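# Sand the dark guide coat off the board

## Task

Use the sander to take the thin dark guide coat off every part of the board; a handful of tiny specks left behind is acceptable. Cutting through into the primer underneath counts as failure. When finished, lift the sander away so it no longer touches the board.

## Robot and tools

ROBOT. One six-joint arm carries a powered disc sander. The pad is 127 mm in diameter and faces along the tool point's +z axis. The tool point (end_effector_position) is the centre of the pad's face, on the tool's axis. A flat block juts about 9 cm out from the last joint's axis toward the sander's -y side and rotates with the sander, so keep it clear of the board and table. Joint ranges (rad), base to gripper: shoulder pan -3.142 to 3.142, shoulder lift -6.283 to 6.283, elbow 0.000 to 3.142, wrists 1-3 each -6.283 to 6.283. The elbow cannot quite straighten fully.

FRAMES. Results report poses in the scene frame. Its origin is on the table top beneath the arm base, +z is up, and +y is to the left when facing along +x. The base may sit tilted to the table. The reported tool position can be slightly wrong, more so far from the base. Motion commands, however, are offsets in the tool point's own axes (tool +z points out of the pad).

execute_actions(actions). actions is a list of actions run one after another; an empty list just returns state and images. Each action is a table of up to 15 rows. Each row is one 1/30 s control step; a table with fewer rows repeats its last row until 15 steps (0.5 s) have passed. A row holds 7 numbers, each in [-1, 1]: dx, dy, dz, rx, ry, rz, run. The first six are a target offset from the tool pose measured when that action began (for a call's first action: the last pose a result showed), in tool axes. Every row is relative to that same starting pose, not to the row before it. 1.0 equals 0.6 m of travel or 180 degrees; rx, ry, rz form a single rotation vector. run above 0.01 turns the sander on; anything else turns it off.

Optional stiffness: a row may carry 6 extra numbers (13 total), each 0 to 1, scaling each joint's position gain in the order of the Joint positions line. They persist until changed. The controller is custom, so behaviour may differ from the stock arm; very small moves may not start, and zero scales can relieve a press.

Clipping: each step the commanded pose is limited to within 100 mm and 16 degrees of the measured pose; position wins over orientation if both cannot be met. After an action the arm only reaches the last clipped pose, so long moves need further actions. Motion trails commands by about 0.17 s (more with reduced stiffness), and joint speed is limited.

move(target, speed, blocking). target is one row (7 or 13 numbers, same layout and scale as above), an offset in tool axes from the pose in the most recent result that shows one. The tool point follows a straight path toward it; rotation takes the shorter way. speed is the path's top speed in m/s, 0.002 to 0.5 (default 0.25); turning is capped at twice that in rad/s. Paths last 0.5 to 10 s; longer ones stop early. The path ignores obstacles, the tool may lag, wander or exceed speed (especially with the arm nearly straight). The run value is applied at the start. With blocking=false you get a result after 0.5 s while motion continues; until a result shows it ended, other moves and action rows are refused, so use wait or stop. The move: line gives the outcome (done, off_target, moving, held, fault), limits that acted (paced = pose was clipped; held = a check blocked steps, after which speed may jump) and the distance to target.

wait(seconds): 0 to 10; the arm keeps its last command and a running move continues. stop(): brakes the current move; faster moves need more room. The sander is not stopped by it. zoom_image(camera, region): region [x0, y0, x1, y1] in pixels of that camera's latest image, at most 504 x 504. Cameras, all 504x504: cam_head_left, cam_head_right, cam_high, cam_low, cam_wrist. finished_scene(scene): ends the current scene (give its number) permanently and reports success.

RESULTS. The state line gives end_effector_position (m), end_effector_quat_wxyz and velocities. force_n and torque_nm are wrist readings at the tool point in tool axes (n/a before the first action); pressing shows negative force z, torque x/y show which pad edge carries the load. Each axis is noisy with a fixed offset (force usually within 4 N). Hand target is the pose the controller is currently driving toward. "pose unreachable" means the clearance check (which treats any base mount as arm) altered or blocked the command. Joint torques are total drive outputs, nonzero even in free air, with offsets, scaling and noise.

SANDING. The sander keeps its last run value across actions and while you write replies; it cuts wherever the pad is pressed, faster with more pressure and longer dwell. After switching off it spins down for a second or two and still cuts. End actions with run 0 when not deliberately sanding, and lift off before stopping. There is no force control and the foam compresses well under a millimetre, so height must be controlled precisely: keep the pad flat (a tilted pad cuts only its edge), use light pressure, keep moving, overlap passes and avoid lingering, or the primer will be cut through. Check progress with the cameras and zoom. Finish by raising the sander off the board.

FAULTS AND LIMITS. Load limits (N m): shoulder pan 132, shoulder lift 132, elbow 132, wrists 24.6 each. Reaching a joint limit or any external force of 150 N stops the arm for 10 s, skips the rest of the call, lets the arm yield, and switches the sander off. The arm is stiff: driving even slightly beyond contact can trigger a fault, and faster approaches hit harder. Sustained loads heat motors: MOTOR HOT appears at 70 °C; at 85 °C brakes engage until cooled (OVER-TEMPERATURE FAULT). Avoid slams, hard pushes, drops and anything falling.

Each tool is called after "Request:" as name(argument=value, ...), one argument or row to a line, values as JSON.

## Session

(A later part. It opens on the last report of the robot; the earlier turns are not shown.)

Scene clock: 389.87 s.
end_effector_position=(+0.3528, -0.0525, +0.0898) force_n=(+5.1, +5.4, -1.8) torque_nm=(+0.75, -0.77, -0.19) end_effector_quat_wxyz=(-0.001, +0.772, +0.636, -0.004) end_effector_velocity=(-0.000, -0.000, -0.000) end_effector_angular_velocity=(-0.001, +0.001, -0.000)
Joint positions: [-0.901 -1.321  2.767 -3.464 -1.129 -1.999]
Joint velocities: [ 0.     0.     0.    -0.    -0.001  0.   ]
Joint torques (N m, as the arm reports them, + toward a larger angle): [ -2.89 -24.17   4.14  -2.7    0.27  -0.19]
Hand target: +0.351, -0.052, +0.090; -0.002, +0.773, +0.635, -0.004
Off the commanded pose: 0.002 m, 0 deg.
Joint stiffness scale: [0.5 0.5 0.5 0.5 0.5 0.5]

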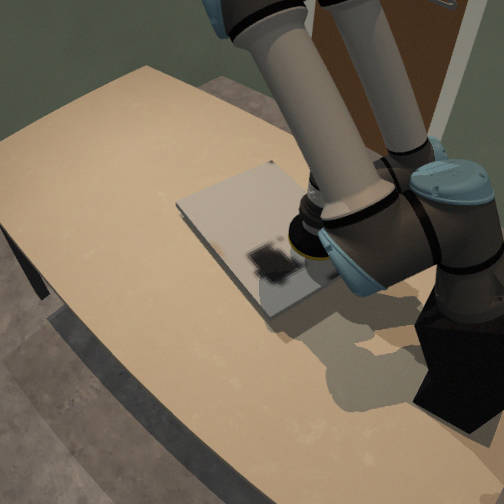

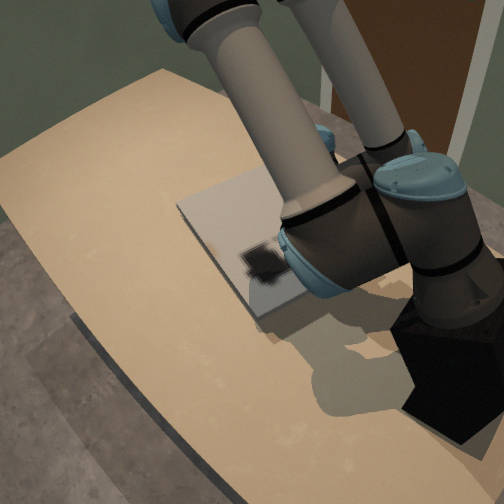

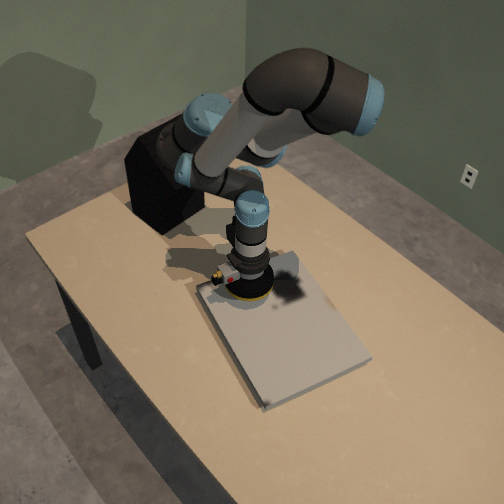

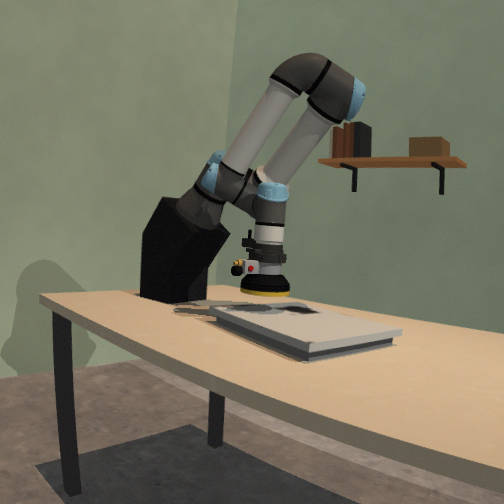

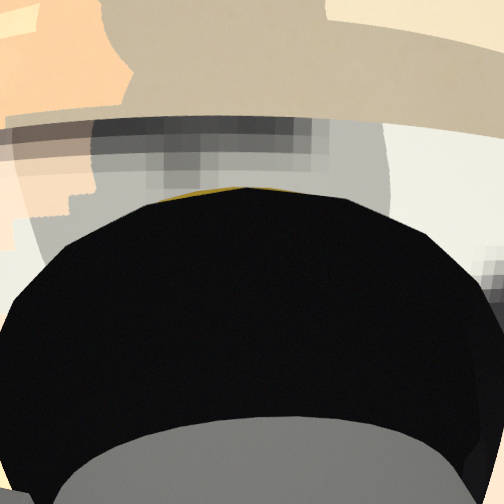

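Request:
move(
  target=[0.0865, 0.0424, 0.073, 0.0021, -0.0016, 0.0112, 0],
  speed=0.07,
)

Scene clock: 403.20 s.
end_effector_position=(+0.3866, -0.0064, +0.0471) force_n=(+3.4, +4.1, +0.8) torque_nm=(+0.42, -0.34, -0.17) end_effector_quat_wxyz=(-0.003, +0.782, +0.623, -0.007) end_effector_velocity=(-0.001, -0.004, +0.000) end_effector_angular_velocity=(-0.018, +0.004, -0.023)
Joint positions: [-0.642 -1.183  2.63  -3.55  -1.255 -1.721]
Joint velocities: [ 0.001  0.001 -0.    -0.004 -0.018  0.025]
Joint torques (N m, as the arm reports them, + toward a larger angle): [  1.9  -27.07   3.28  -3.66  -0.66   0.47]
Hand target: +0.388, -0.007, +0.046; -0.002, +0.783, +0.623, -0.008
Off the commanded pose: 0.002 m, 0 deg.
Joint stiffness scale: [0.5 0.5 0.5 0.5 0.5 0.5]
move: done

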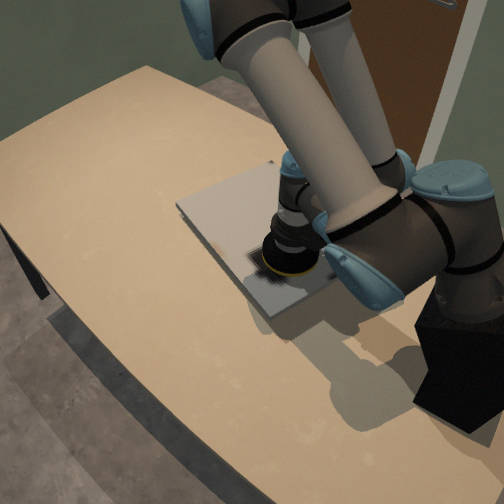

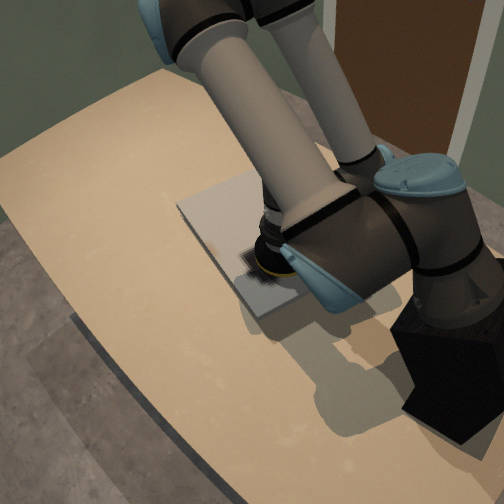

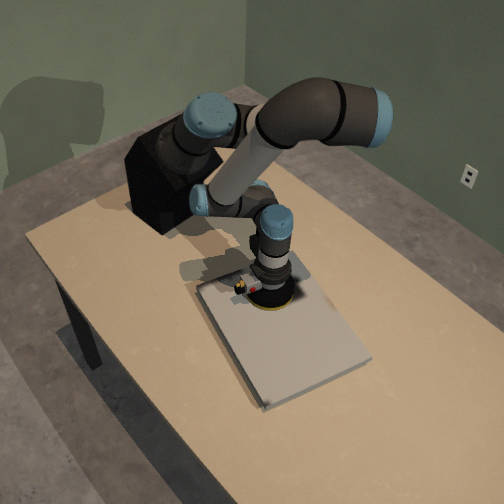

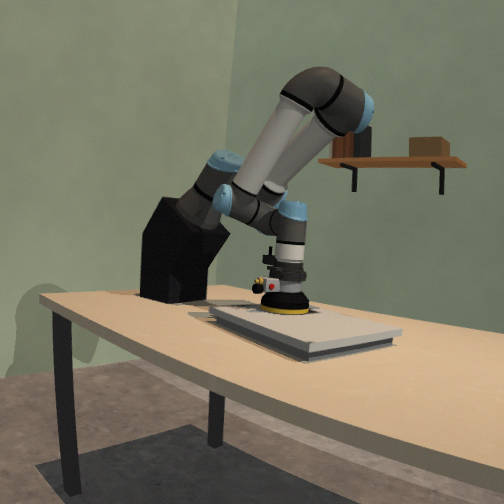

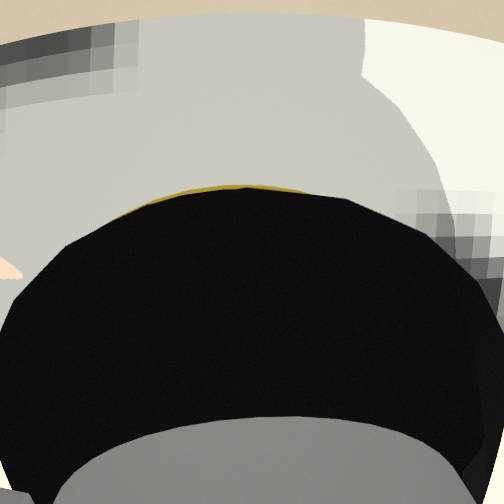

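Request:
execute_actions(
  actions=[
    [[0,0.0005,0,-0.001,0.0005,0,0],[0,0.001,0,-0.002,0.001,0,0],[0,0.0015,0,-0.003,0.0016,0,0],[0,0.002,0,-0.0043,0.0023,0,0]],
    [[0,0,0,0,0,0,0]],
  ],
)

Scene clock: 405.47 s.
end_effector_position=(+0.3902, -0.0062, +0.0478) force_n=(-1.0, +1.2, +0.5) torque_nm=(+0.08, +0.25, +0.02) end_effector_quat_wxyz=(+0.002, +0.781, +0.624, +0.001) end_effector_velocity=(-0.000, +0.000, -0.000) end_effector_angular_velocity=(+0.000, +0.002, -0.001)
Joint positions: [-0.644 -1.177  2.63  -3.572 -1.246 -1.721]
Joint velocities: [ 0.     0.    -0.     0.002 -0.001  0.   ]
Joint torques (N m, as the arm reports them, + toward a larger angle): [  0.18 -29.44   5.21  -2.94  -0.22   0.2 ]
Hand target: +0.390, -0.006, +0.048; +0.002, +0.781, +0.624, +0.001
Off the commanded pose: 0.000 m, 0 deg.
Joint stiffness scale: [0.5 0.5 0.5 0.5 0.5 0.5]

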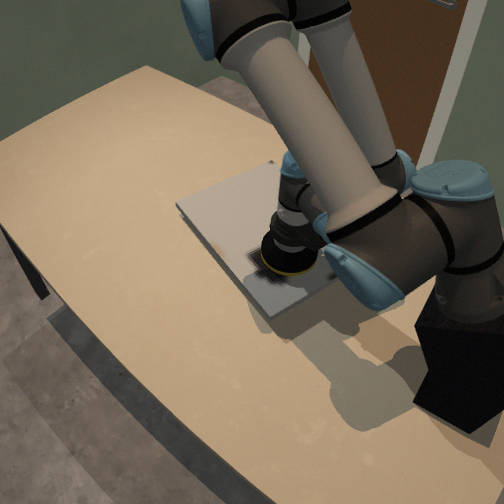

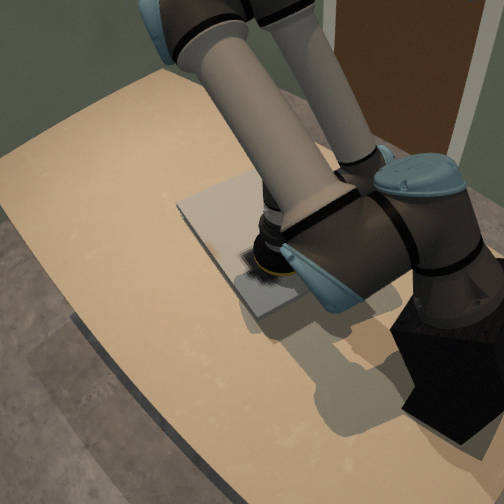

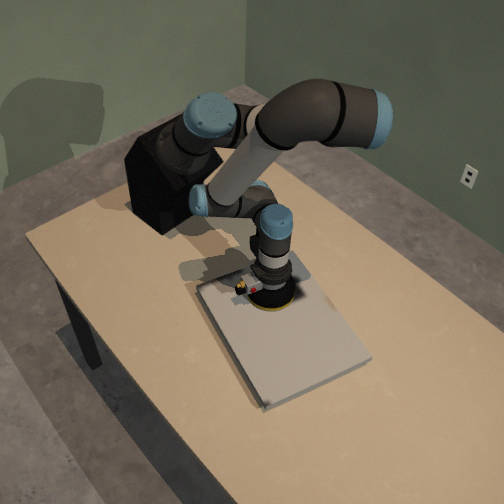

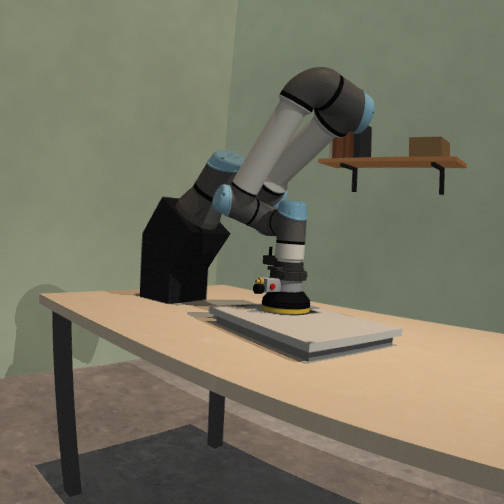

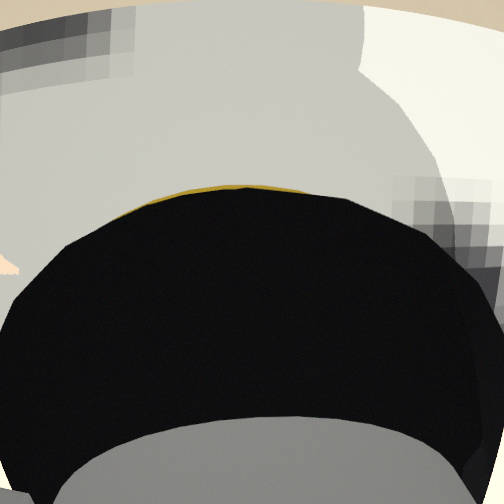

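Request:
execute_actions(
  actions=[
    [[0,0,0.0016,0.0003,0,0,0],[0,0,0.0032,0.0006,0.0001,0,0],[0,0,0.0048,0.0009,0.0002,0,0],[0,0,0.0064,0.0012,0.0003,0,0],[0,0,0.008,0.0014,0.0003,0,0],[0,-0.0004,0.0084,0.0017,0.0004,0.0001,0],[-0.0001,-0.0012,0.0092,0.0022,0.0004,0.0002,0],[-0.0001,-0.0023,0.0104,0.003,0.0006,0.0004,0],[-0.0002,-0.0039,0.012,0.0042,0.0008,0.0007,0],[-0.0003,-0.0058,0.0139,0.0055,0.001,0.001,0],[-0.0004,-0.0078,0.016,0.0069,0.0013,0.0014,0],[-0.0005,-0.0098,0.0181,0.0083,0.0015,0.0017,0],[-0.0006,-0.0117,0.02,0.0097,0.0018,0.002,0],[-0.0007,-0.0132,0.0216,0.0108,0.002,0.0023,0],[-0.0008,-0.0144,0.0228,0.0116,0.0021,0.0025,0]],
    [[-0.0008,-0.0144,0.0148,0.0102,0.0018,0.0025,0]],
  ],
)

Request:
execute_actions(
  actions=[],
)

Scene clock: 407.83 s.
end_effector_position=(+0.3876, -0.0063, +0.0425) force_n=(+3.3, -0.3, -40.8) torque_nm=(-0.22, -0.32, +0.04) end_effector_quat_wxyz=(-0.003, +0.782, +0.623, -0.002) end_effector_velocity=(-0.000, +0.000, -0.000) end_effector_angular_velocity=(+0.000, -0.000, +0.000)
Joint positions: [-0.642 -1.159  2.624 -3.574 -1.247 -1.72 ]
Joint velocities: [ 0.     0.     0.    -0.001  0.    -0.   ]
Joint torques (N m, as the arm reports them, + toward a larger angle): [  1.48 -17.7    2.75   0.42  -0.25   0.02]
Hand target: +0.379, -0.005, +0.034; -0.017, +0.785, +0.620, -0.009
Off the commanded pose: 0.012 m, 2 deg.
Joint stiffness scale: [0.5 0.5 0.5 0.5 0.5 0.5]

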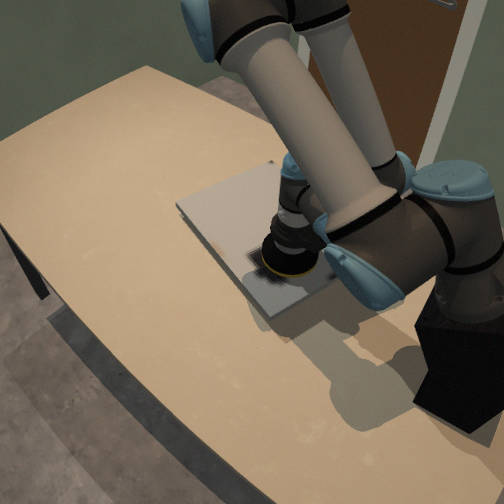

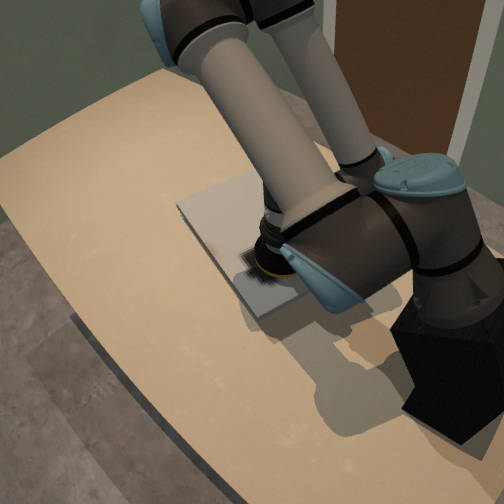

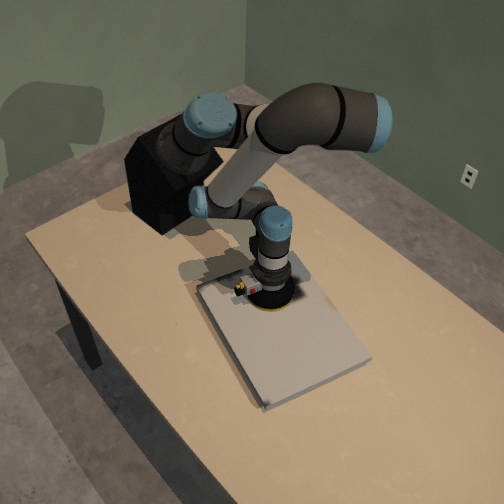

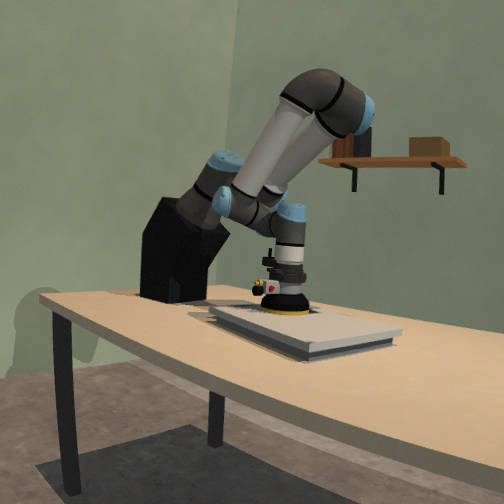

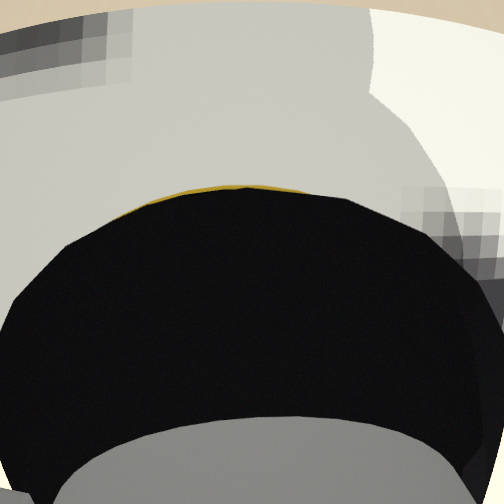

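Scene clock: 407.83 s.
end_effector_position=(+0.3876, -0.0063, +0.0425) force_n=(+3.3, -0.3, -40.8) torque_nm=(-0.22, -0.32, +0.04) end_effector_quat_wxyz=(-0.003, +0.782, +0.623, -0.002) end_effector_velocity=(-0.000, +0.000, -0.000) end_effector_angular_velocity=(+0.000, -0.000, +0.000)
Joint positions: [-0.642 -1.159  2.624 -3.574 -1.247 -1.72 ]
Joint velocities: [ 0.     0.     0.    -0.001  0.    -0.   ]
Joint torques (N m, as the arm reports them, + toward a larger angle): [  1.48 -17.7    2.75   0.42  -0.25   0.02]
Hand target: +0.379, -0.005, +0.034; -0.017, +0.785, +0.620, -0.009
Off the commanded pose: 0.012 m, 2 deg.
Joint stiffness scale: [0.5 0.5 0.5 0.5 0.5 0.5]

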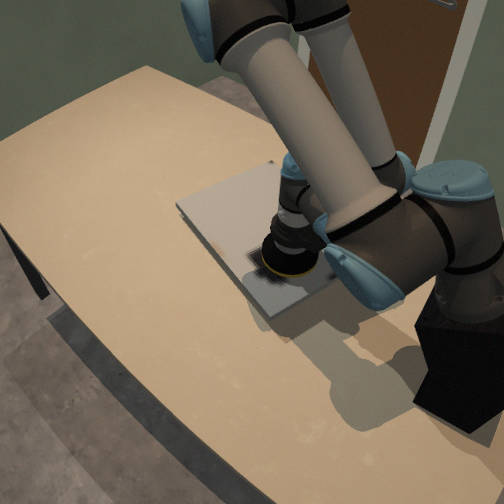

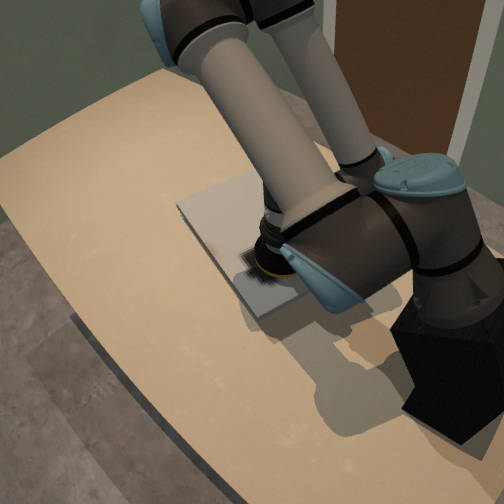

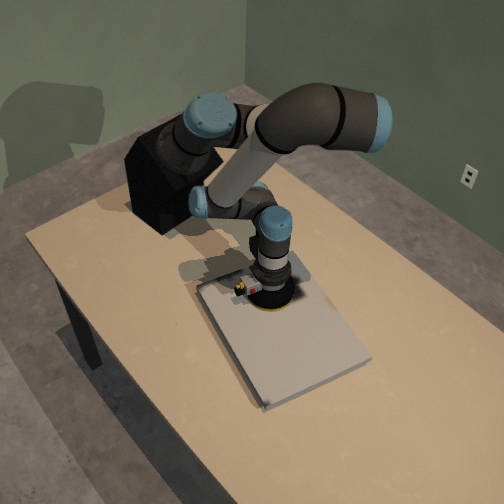

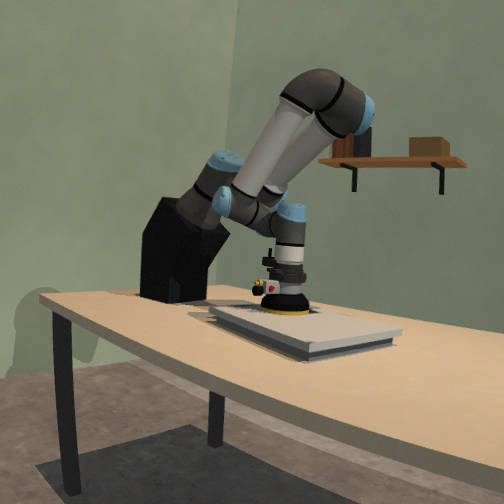

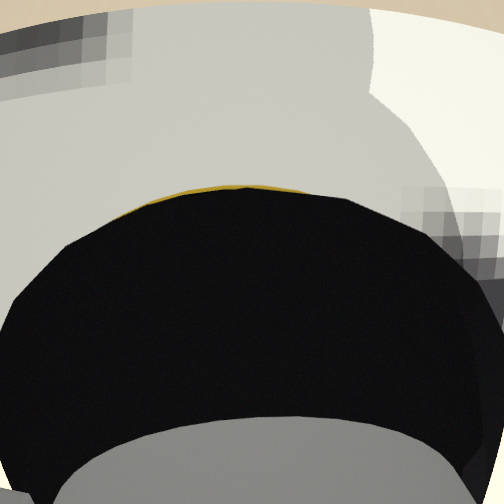

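Request:
execute_actions(
  actions=[
    [[-0.0012,-0.0144,0.0148,0.0102,0.0008,0.0025,0],[-0.0016,-0.0144,0.0148,0.0102,-0.0002,0.0025,0],[-0.002,-0.0144,0.0148,0.0102,-0.0012,0.0025,0],[-0.0024,-0.0144,0.0148,0.0102,-0.0022,0.0025,0],[-0.0028,-0.0144,0.0148,0.0102,-0.0032,0.0025,0]],
    [[-0.0028,-0.0144,0.0148,0.0102,-0.0002,0.0025,0]],
  ],
)

Scene clock: 411.33 s.
end_effector_position=(+0.3874, -0.0064, +0.0426) force_n=(+9.7, +2.6, -32.0) torque_nm=(-0.13, -0.19, +0.01) end_effector_quat_wxyz=(+0.001, +0.782, +0.623, -0.005) end_effector_velocity=(+0.000, -0.000, -0.000) end_effector_angular_velocity=(+0.000, -0.000, +0.001)
Joint positions: [-0.636 -1.158  2.623 -3.577 -1.259 -1.714]
Joint velocities: [-0.     0.001 -0.    -0.001  0.    -0.001]
Joint torques (N m, as the arm reports them, + toward a larger angle): [  2.07 -17.94   2.51   0.09  -1.75   0.39]
Hand target: +0.378, -0.006, +0.034; -0.012, +0.784, +0.620, -0.015
Off the commanded pose: 0.013 m, 2 deg.
Joint stiffness scale: [0.5 0.5 0.5 0.5 0.5 0.5]

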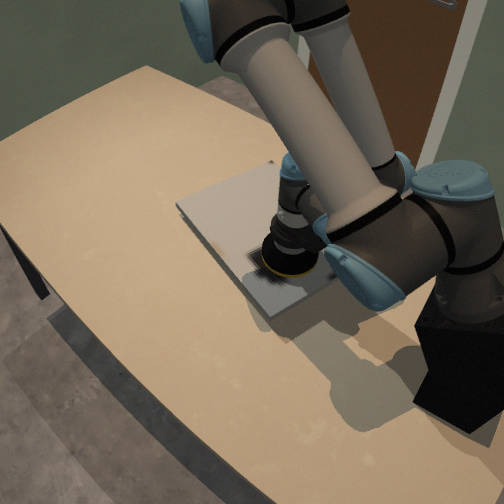

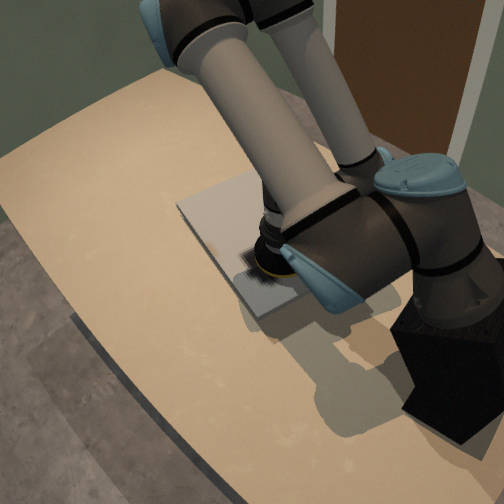

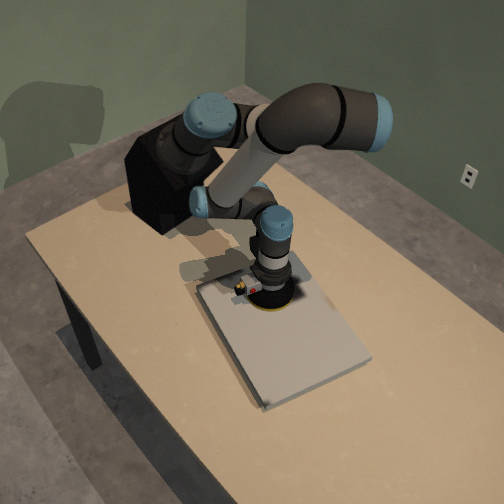

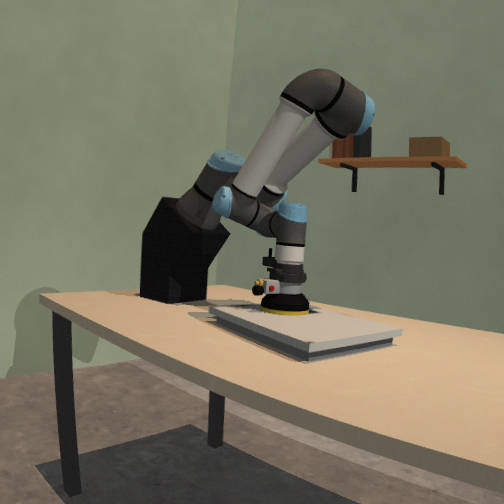

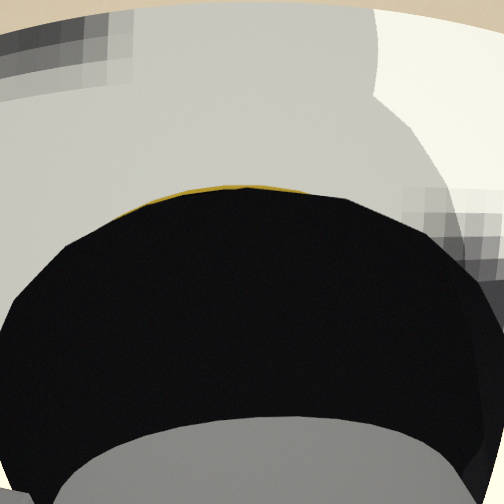

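Request:
wait(
  seconds=0.1,
)

Request:
wait(
  seconds=0.1,
)

Scene clock: 412.37 s.
end_effector_position=(+0.3874, -0.0064, +0.0426) force_n=(-1.4, +8.1, -33.4) torque_nm=(+0.49, +1.17, -0.08) end_effector_quat_wxyz=(+0.001, +0.782, +0.623, -0.005) end_effector_velocity=(+0.000, +0.000, +0.000) end_effector_angular_velocity=(+0.000, -0.000, +0.000)
Joint positions: [-0.636 -1.158  2.623 -3.577 -1.259 -1.714]
Joint velocities: [ 0. -0.  0. -0.  0.  0.]
Joint torques (N m, as the arm reports them, + toward a larger angle): [  1.83 -17.73   2.64   0.03  -1.74   0.32]
Hand target: +0.378, -0.006, +0.034; -0.012, +0.784, +0.620, -0.015
Off the commanded pose: 0.013 m, 2 deg.
Joint stiffness scale: [0.5 0.5 0.5 0.5 0.5 0.5]
wait: 0.10 s; at rest from the start

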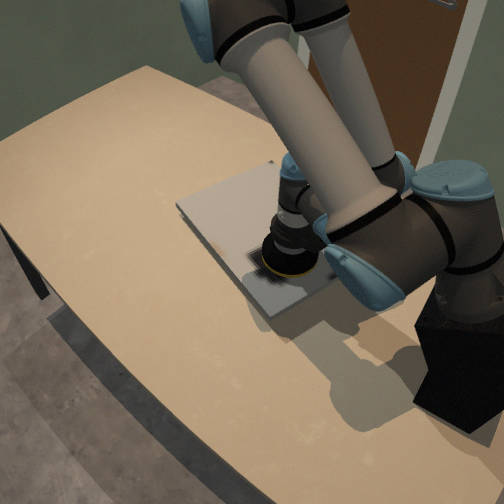

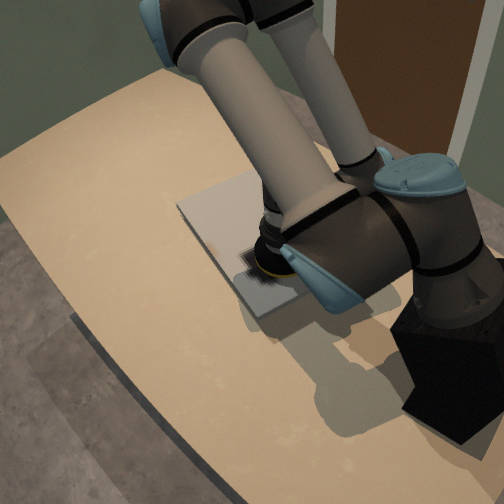

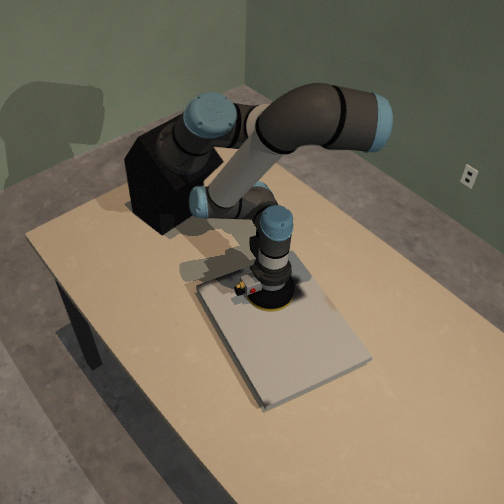

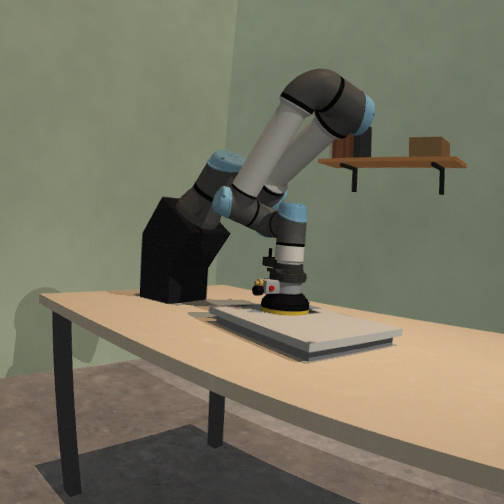

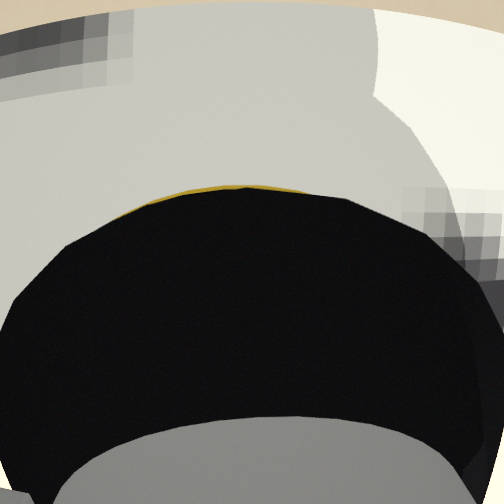

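Scene clock: 412.47 s.
end_effector_position=(+0.3874, -0.0064, +0.0426) force_n=(+2.0, +4.6, -31.4) torque_nm=(+0.00, +0.59, -0.23) end_effector_quat_wxyz=(+0.001, +0.782, +0.623, -0.005) end_effector_velocity=(-0.000, -0.000, -0.000) end_effector_angular_velocity=(-0.001, +0.001, +0.001)
Joint positions: [-0.636 -1.158  2.623 -3.577 -1.259 -1.714]
Joint velocities: [ 0.    -0.     0.     0.    -0.001 -0.001]
Joint torques (N m, as the arm reports them, + toward a larger angle): [  1.58 -17.83   2.72   0.13  -1.79   0.2 ]
Hand target: +0.378, -0.006, +0.034; -0.012, +0.784, +0.620, -0.015
Off the commanded pose: 0.013 m, 2 deg.
Joint stiffness scale: [0.5 0.5 0.5 0.5 0.5 0.5]
wait: 0.10 s; no rest

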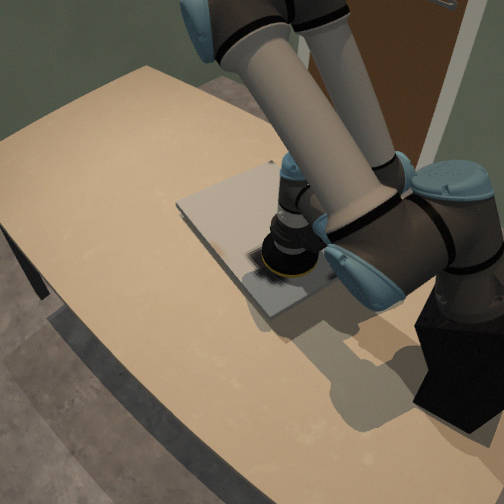

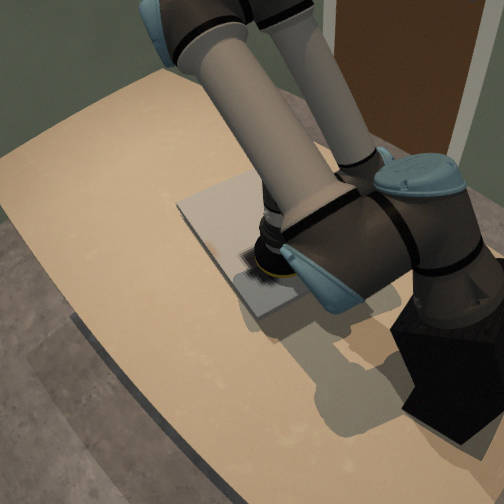

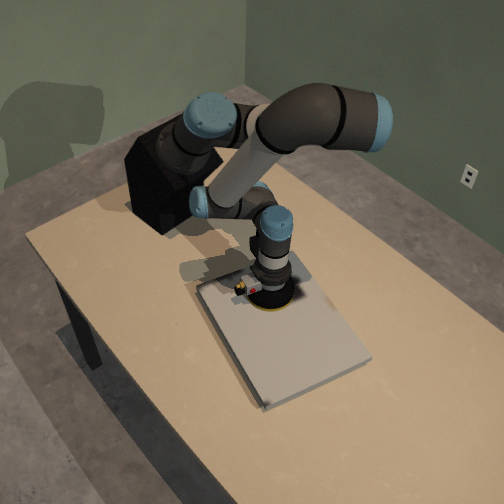

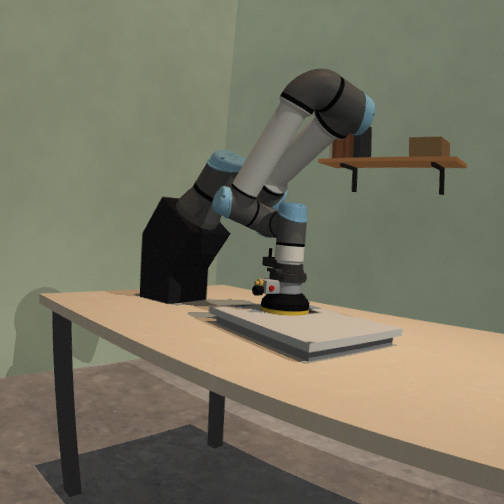

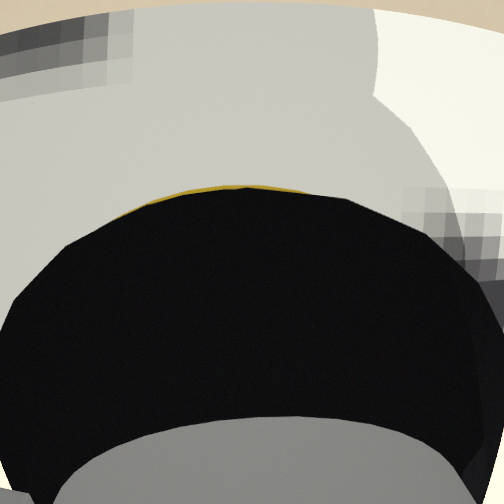

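Request:
execute_actions(
  actions=[
    [[-0.0022,-0.0115,0.0118,0.0082,-0.0002,0.002,0],[-0.0017,-0.0086,0.0089,0.0061,-0.0001,0.0015,0],[-0.0011,-0.0058,0.0059,0.0041,-0.0001,0.001,0],[-0.0006,-0.0029,0.003,0.002,0,0.0005,0],[0,0,0,0,0,0,0],[0,0,-0.002,0,0,0,0],[0,0,-0.004,0,0,0,0],[0,0,-0.006,0,0,0,0],[0,0,-0.008,0,0,0,0],[0,0,-0.01,0,0,0,0],[0,0,-0.012,0,0,0,0]],
    [[0,0,-0.002,0,0,0,0]],
  ],
)

Scene clock: 420.00 s.
end_effector_position=(+0.3894, -0.0061, +0.0476) force_n=(+0.3, +1.1, -1.9) torque_nm=(+0.28, +0.05, -0.11) end_effector_quat_wxyz=(+0.002, +0.781, +0.625, -0.004) end_effector_velocity=(+0.000, -0.000, -0.000) end_effector_angular_velocity=(-0.000, -0.000, -0.000)
Joint positions: [-0.638 -1.181  2.628 -3.563 -1.259 -1.718]
Joint velocities: [ 0.  0. -0. -0. -0.  0.]
Joint torques (N m, as the arm reports them, + toward a larger angle): [  0.76 -28.39   4.65  -3.05  -0.24  -0.02]
Hand target: +0.389, -0.006, +0.047; +0.001, +0.781, +0.624, -0.005
Off the commanded pose: 0.001 m, 0 deg.
Joint stiffness scale: [0.5 0.5 0.5 0.5 0.5 0.5]

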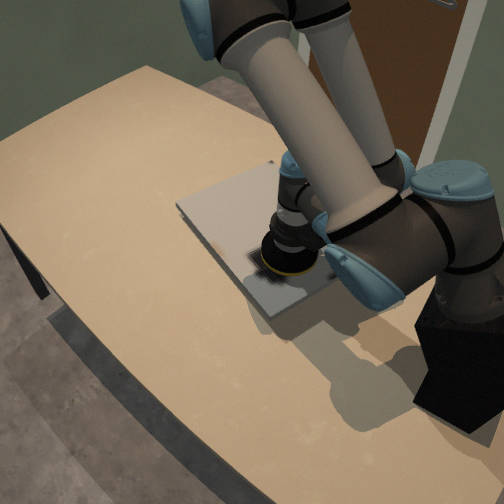

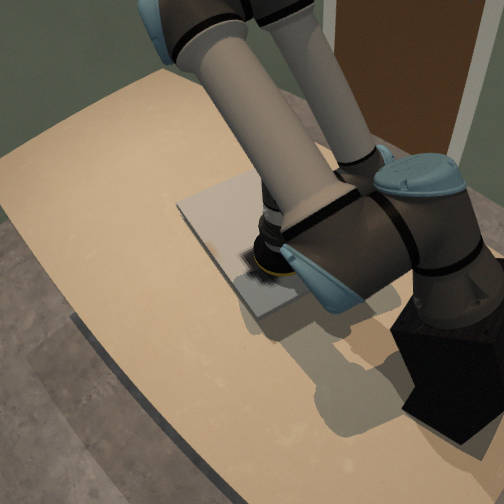

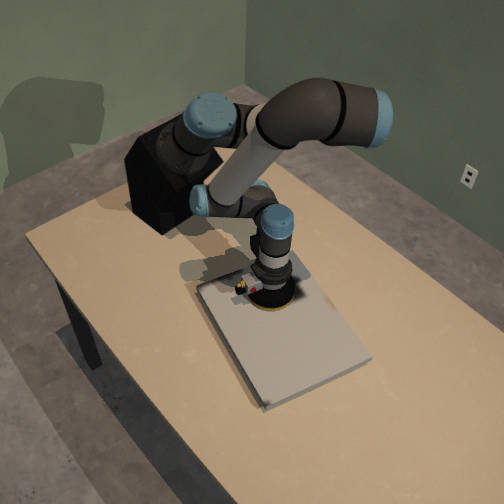

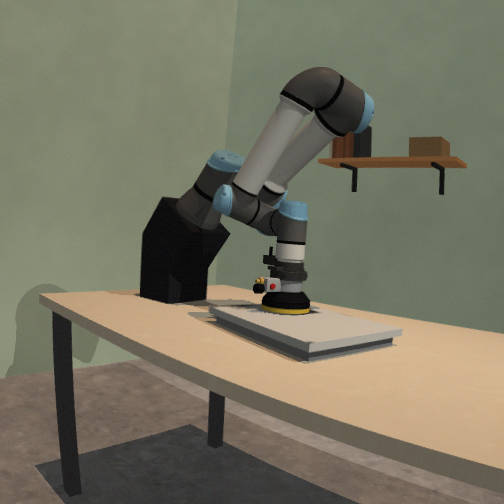

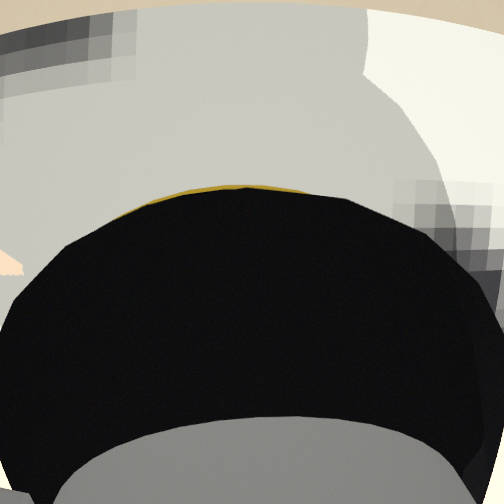

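Request:
move(
  target=[0.0455, 0.0, -0.0015, 0.0015, -0.0052, 0.0022, 1],
  speed=0.025,
)

Scene clock: 423.03 s.
end_effector_position=(+0.3920, +0.0206, +0.0476) force_n=(-0.8, +0.5, -0.7) torque_nm=(+0.00, +0.32, -0.10) end_effector_quat_wxyz=(+0.003, +0.784, +0.621, -0.013) end_effector_velocity=(-0.001, -0.001, -0.001) end_effector_angular_velocity=(-0.008, +0.006, -0.012)
Joint positions: [-0.543 -1.196  2.614 -3.547 -1.324 -1.628]
Joint velocities: [ 0.003 -0.001 -0.002  0.006 -0.011  0.014]
Joint torques (N m, as the arm reports them, + toward a larger angle): [  3.33 -32.94   2.9   -2.79  -0.59   0.47]
Hand target: +0.395, +0.021, +0.048; +0.006, +0.783, +0.622, -0.012
Off the commanded pose: 0.004 m, 0 deg.
Joint stiffness scale: [0.5 0.5 0.5 0.5 0.5 0.5]
move: off_target

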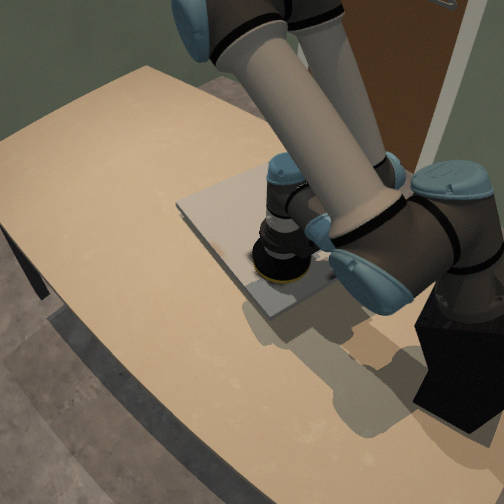

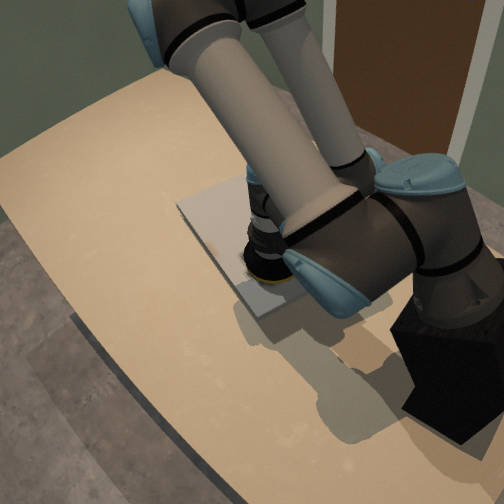

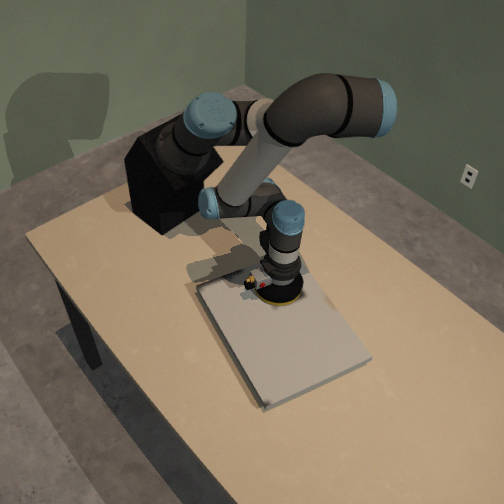

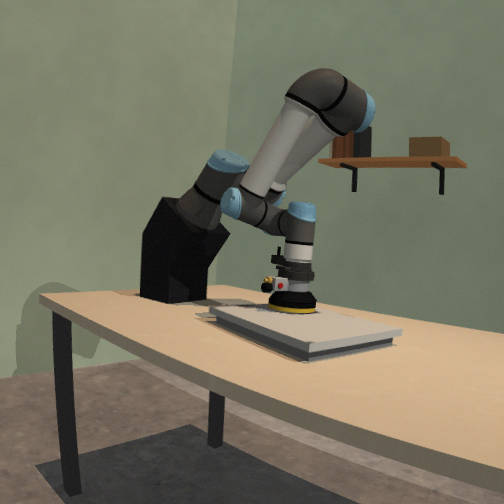

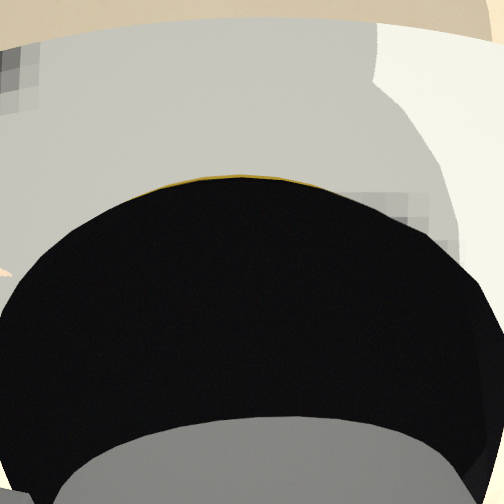

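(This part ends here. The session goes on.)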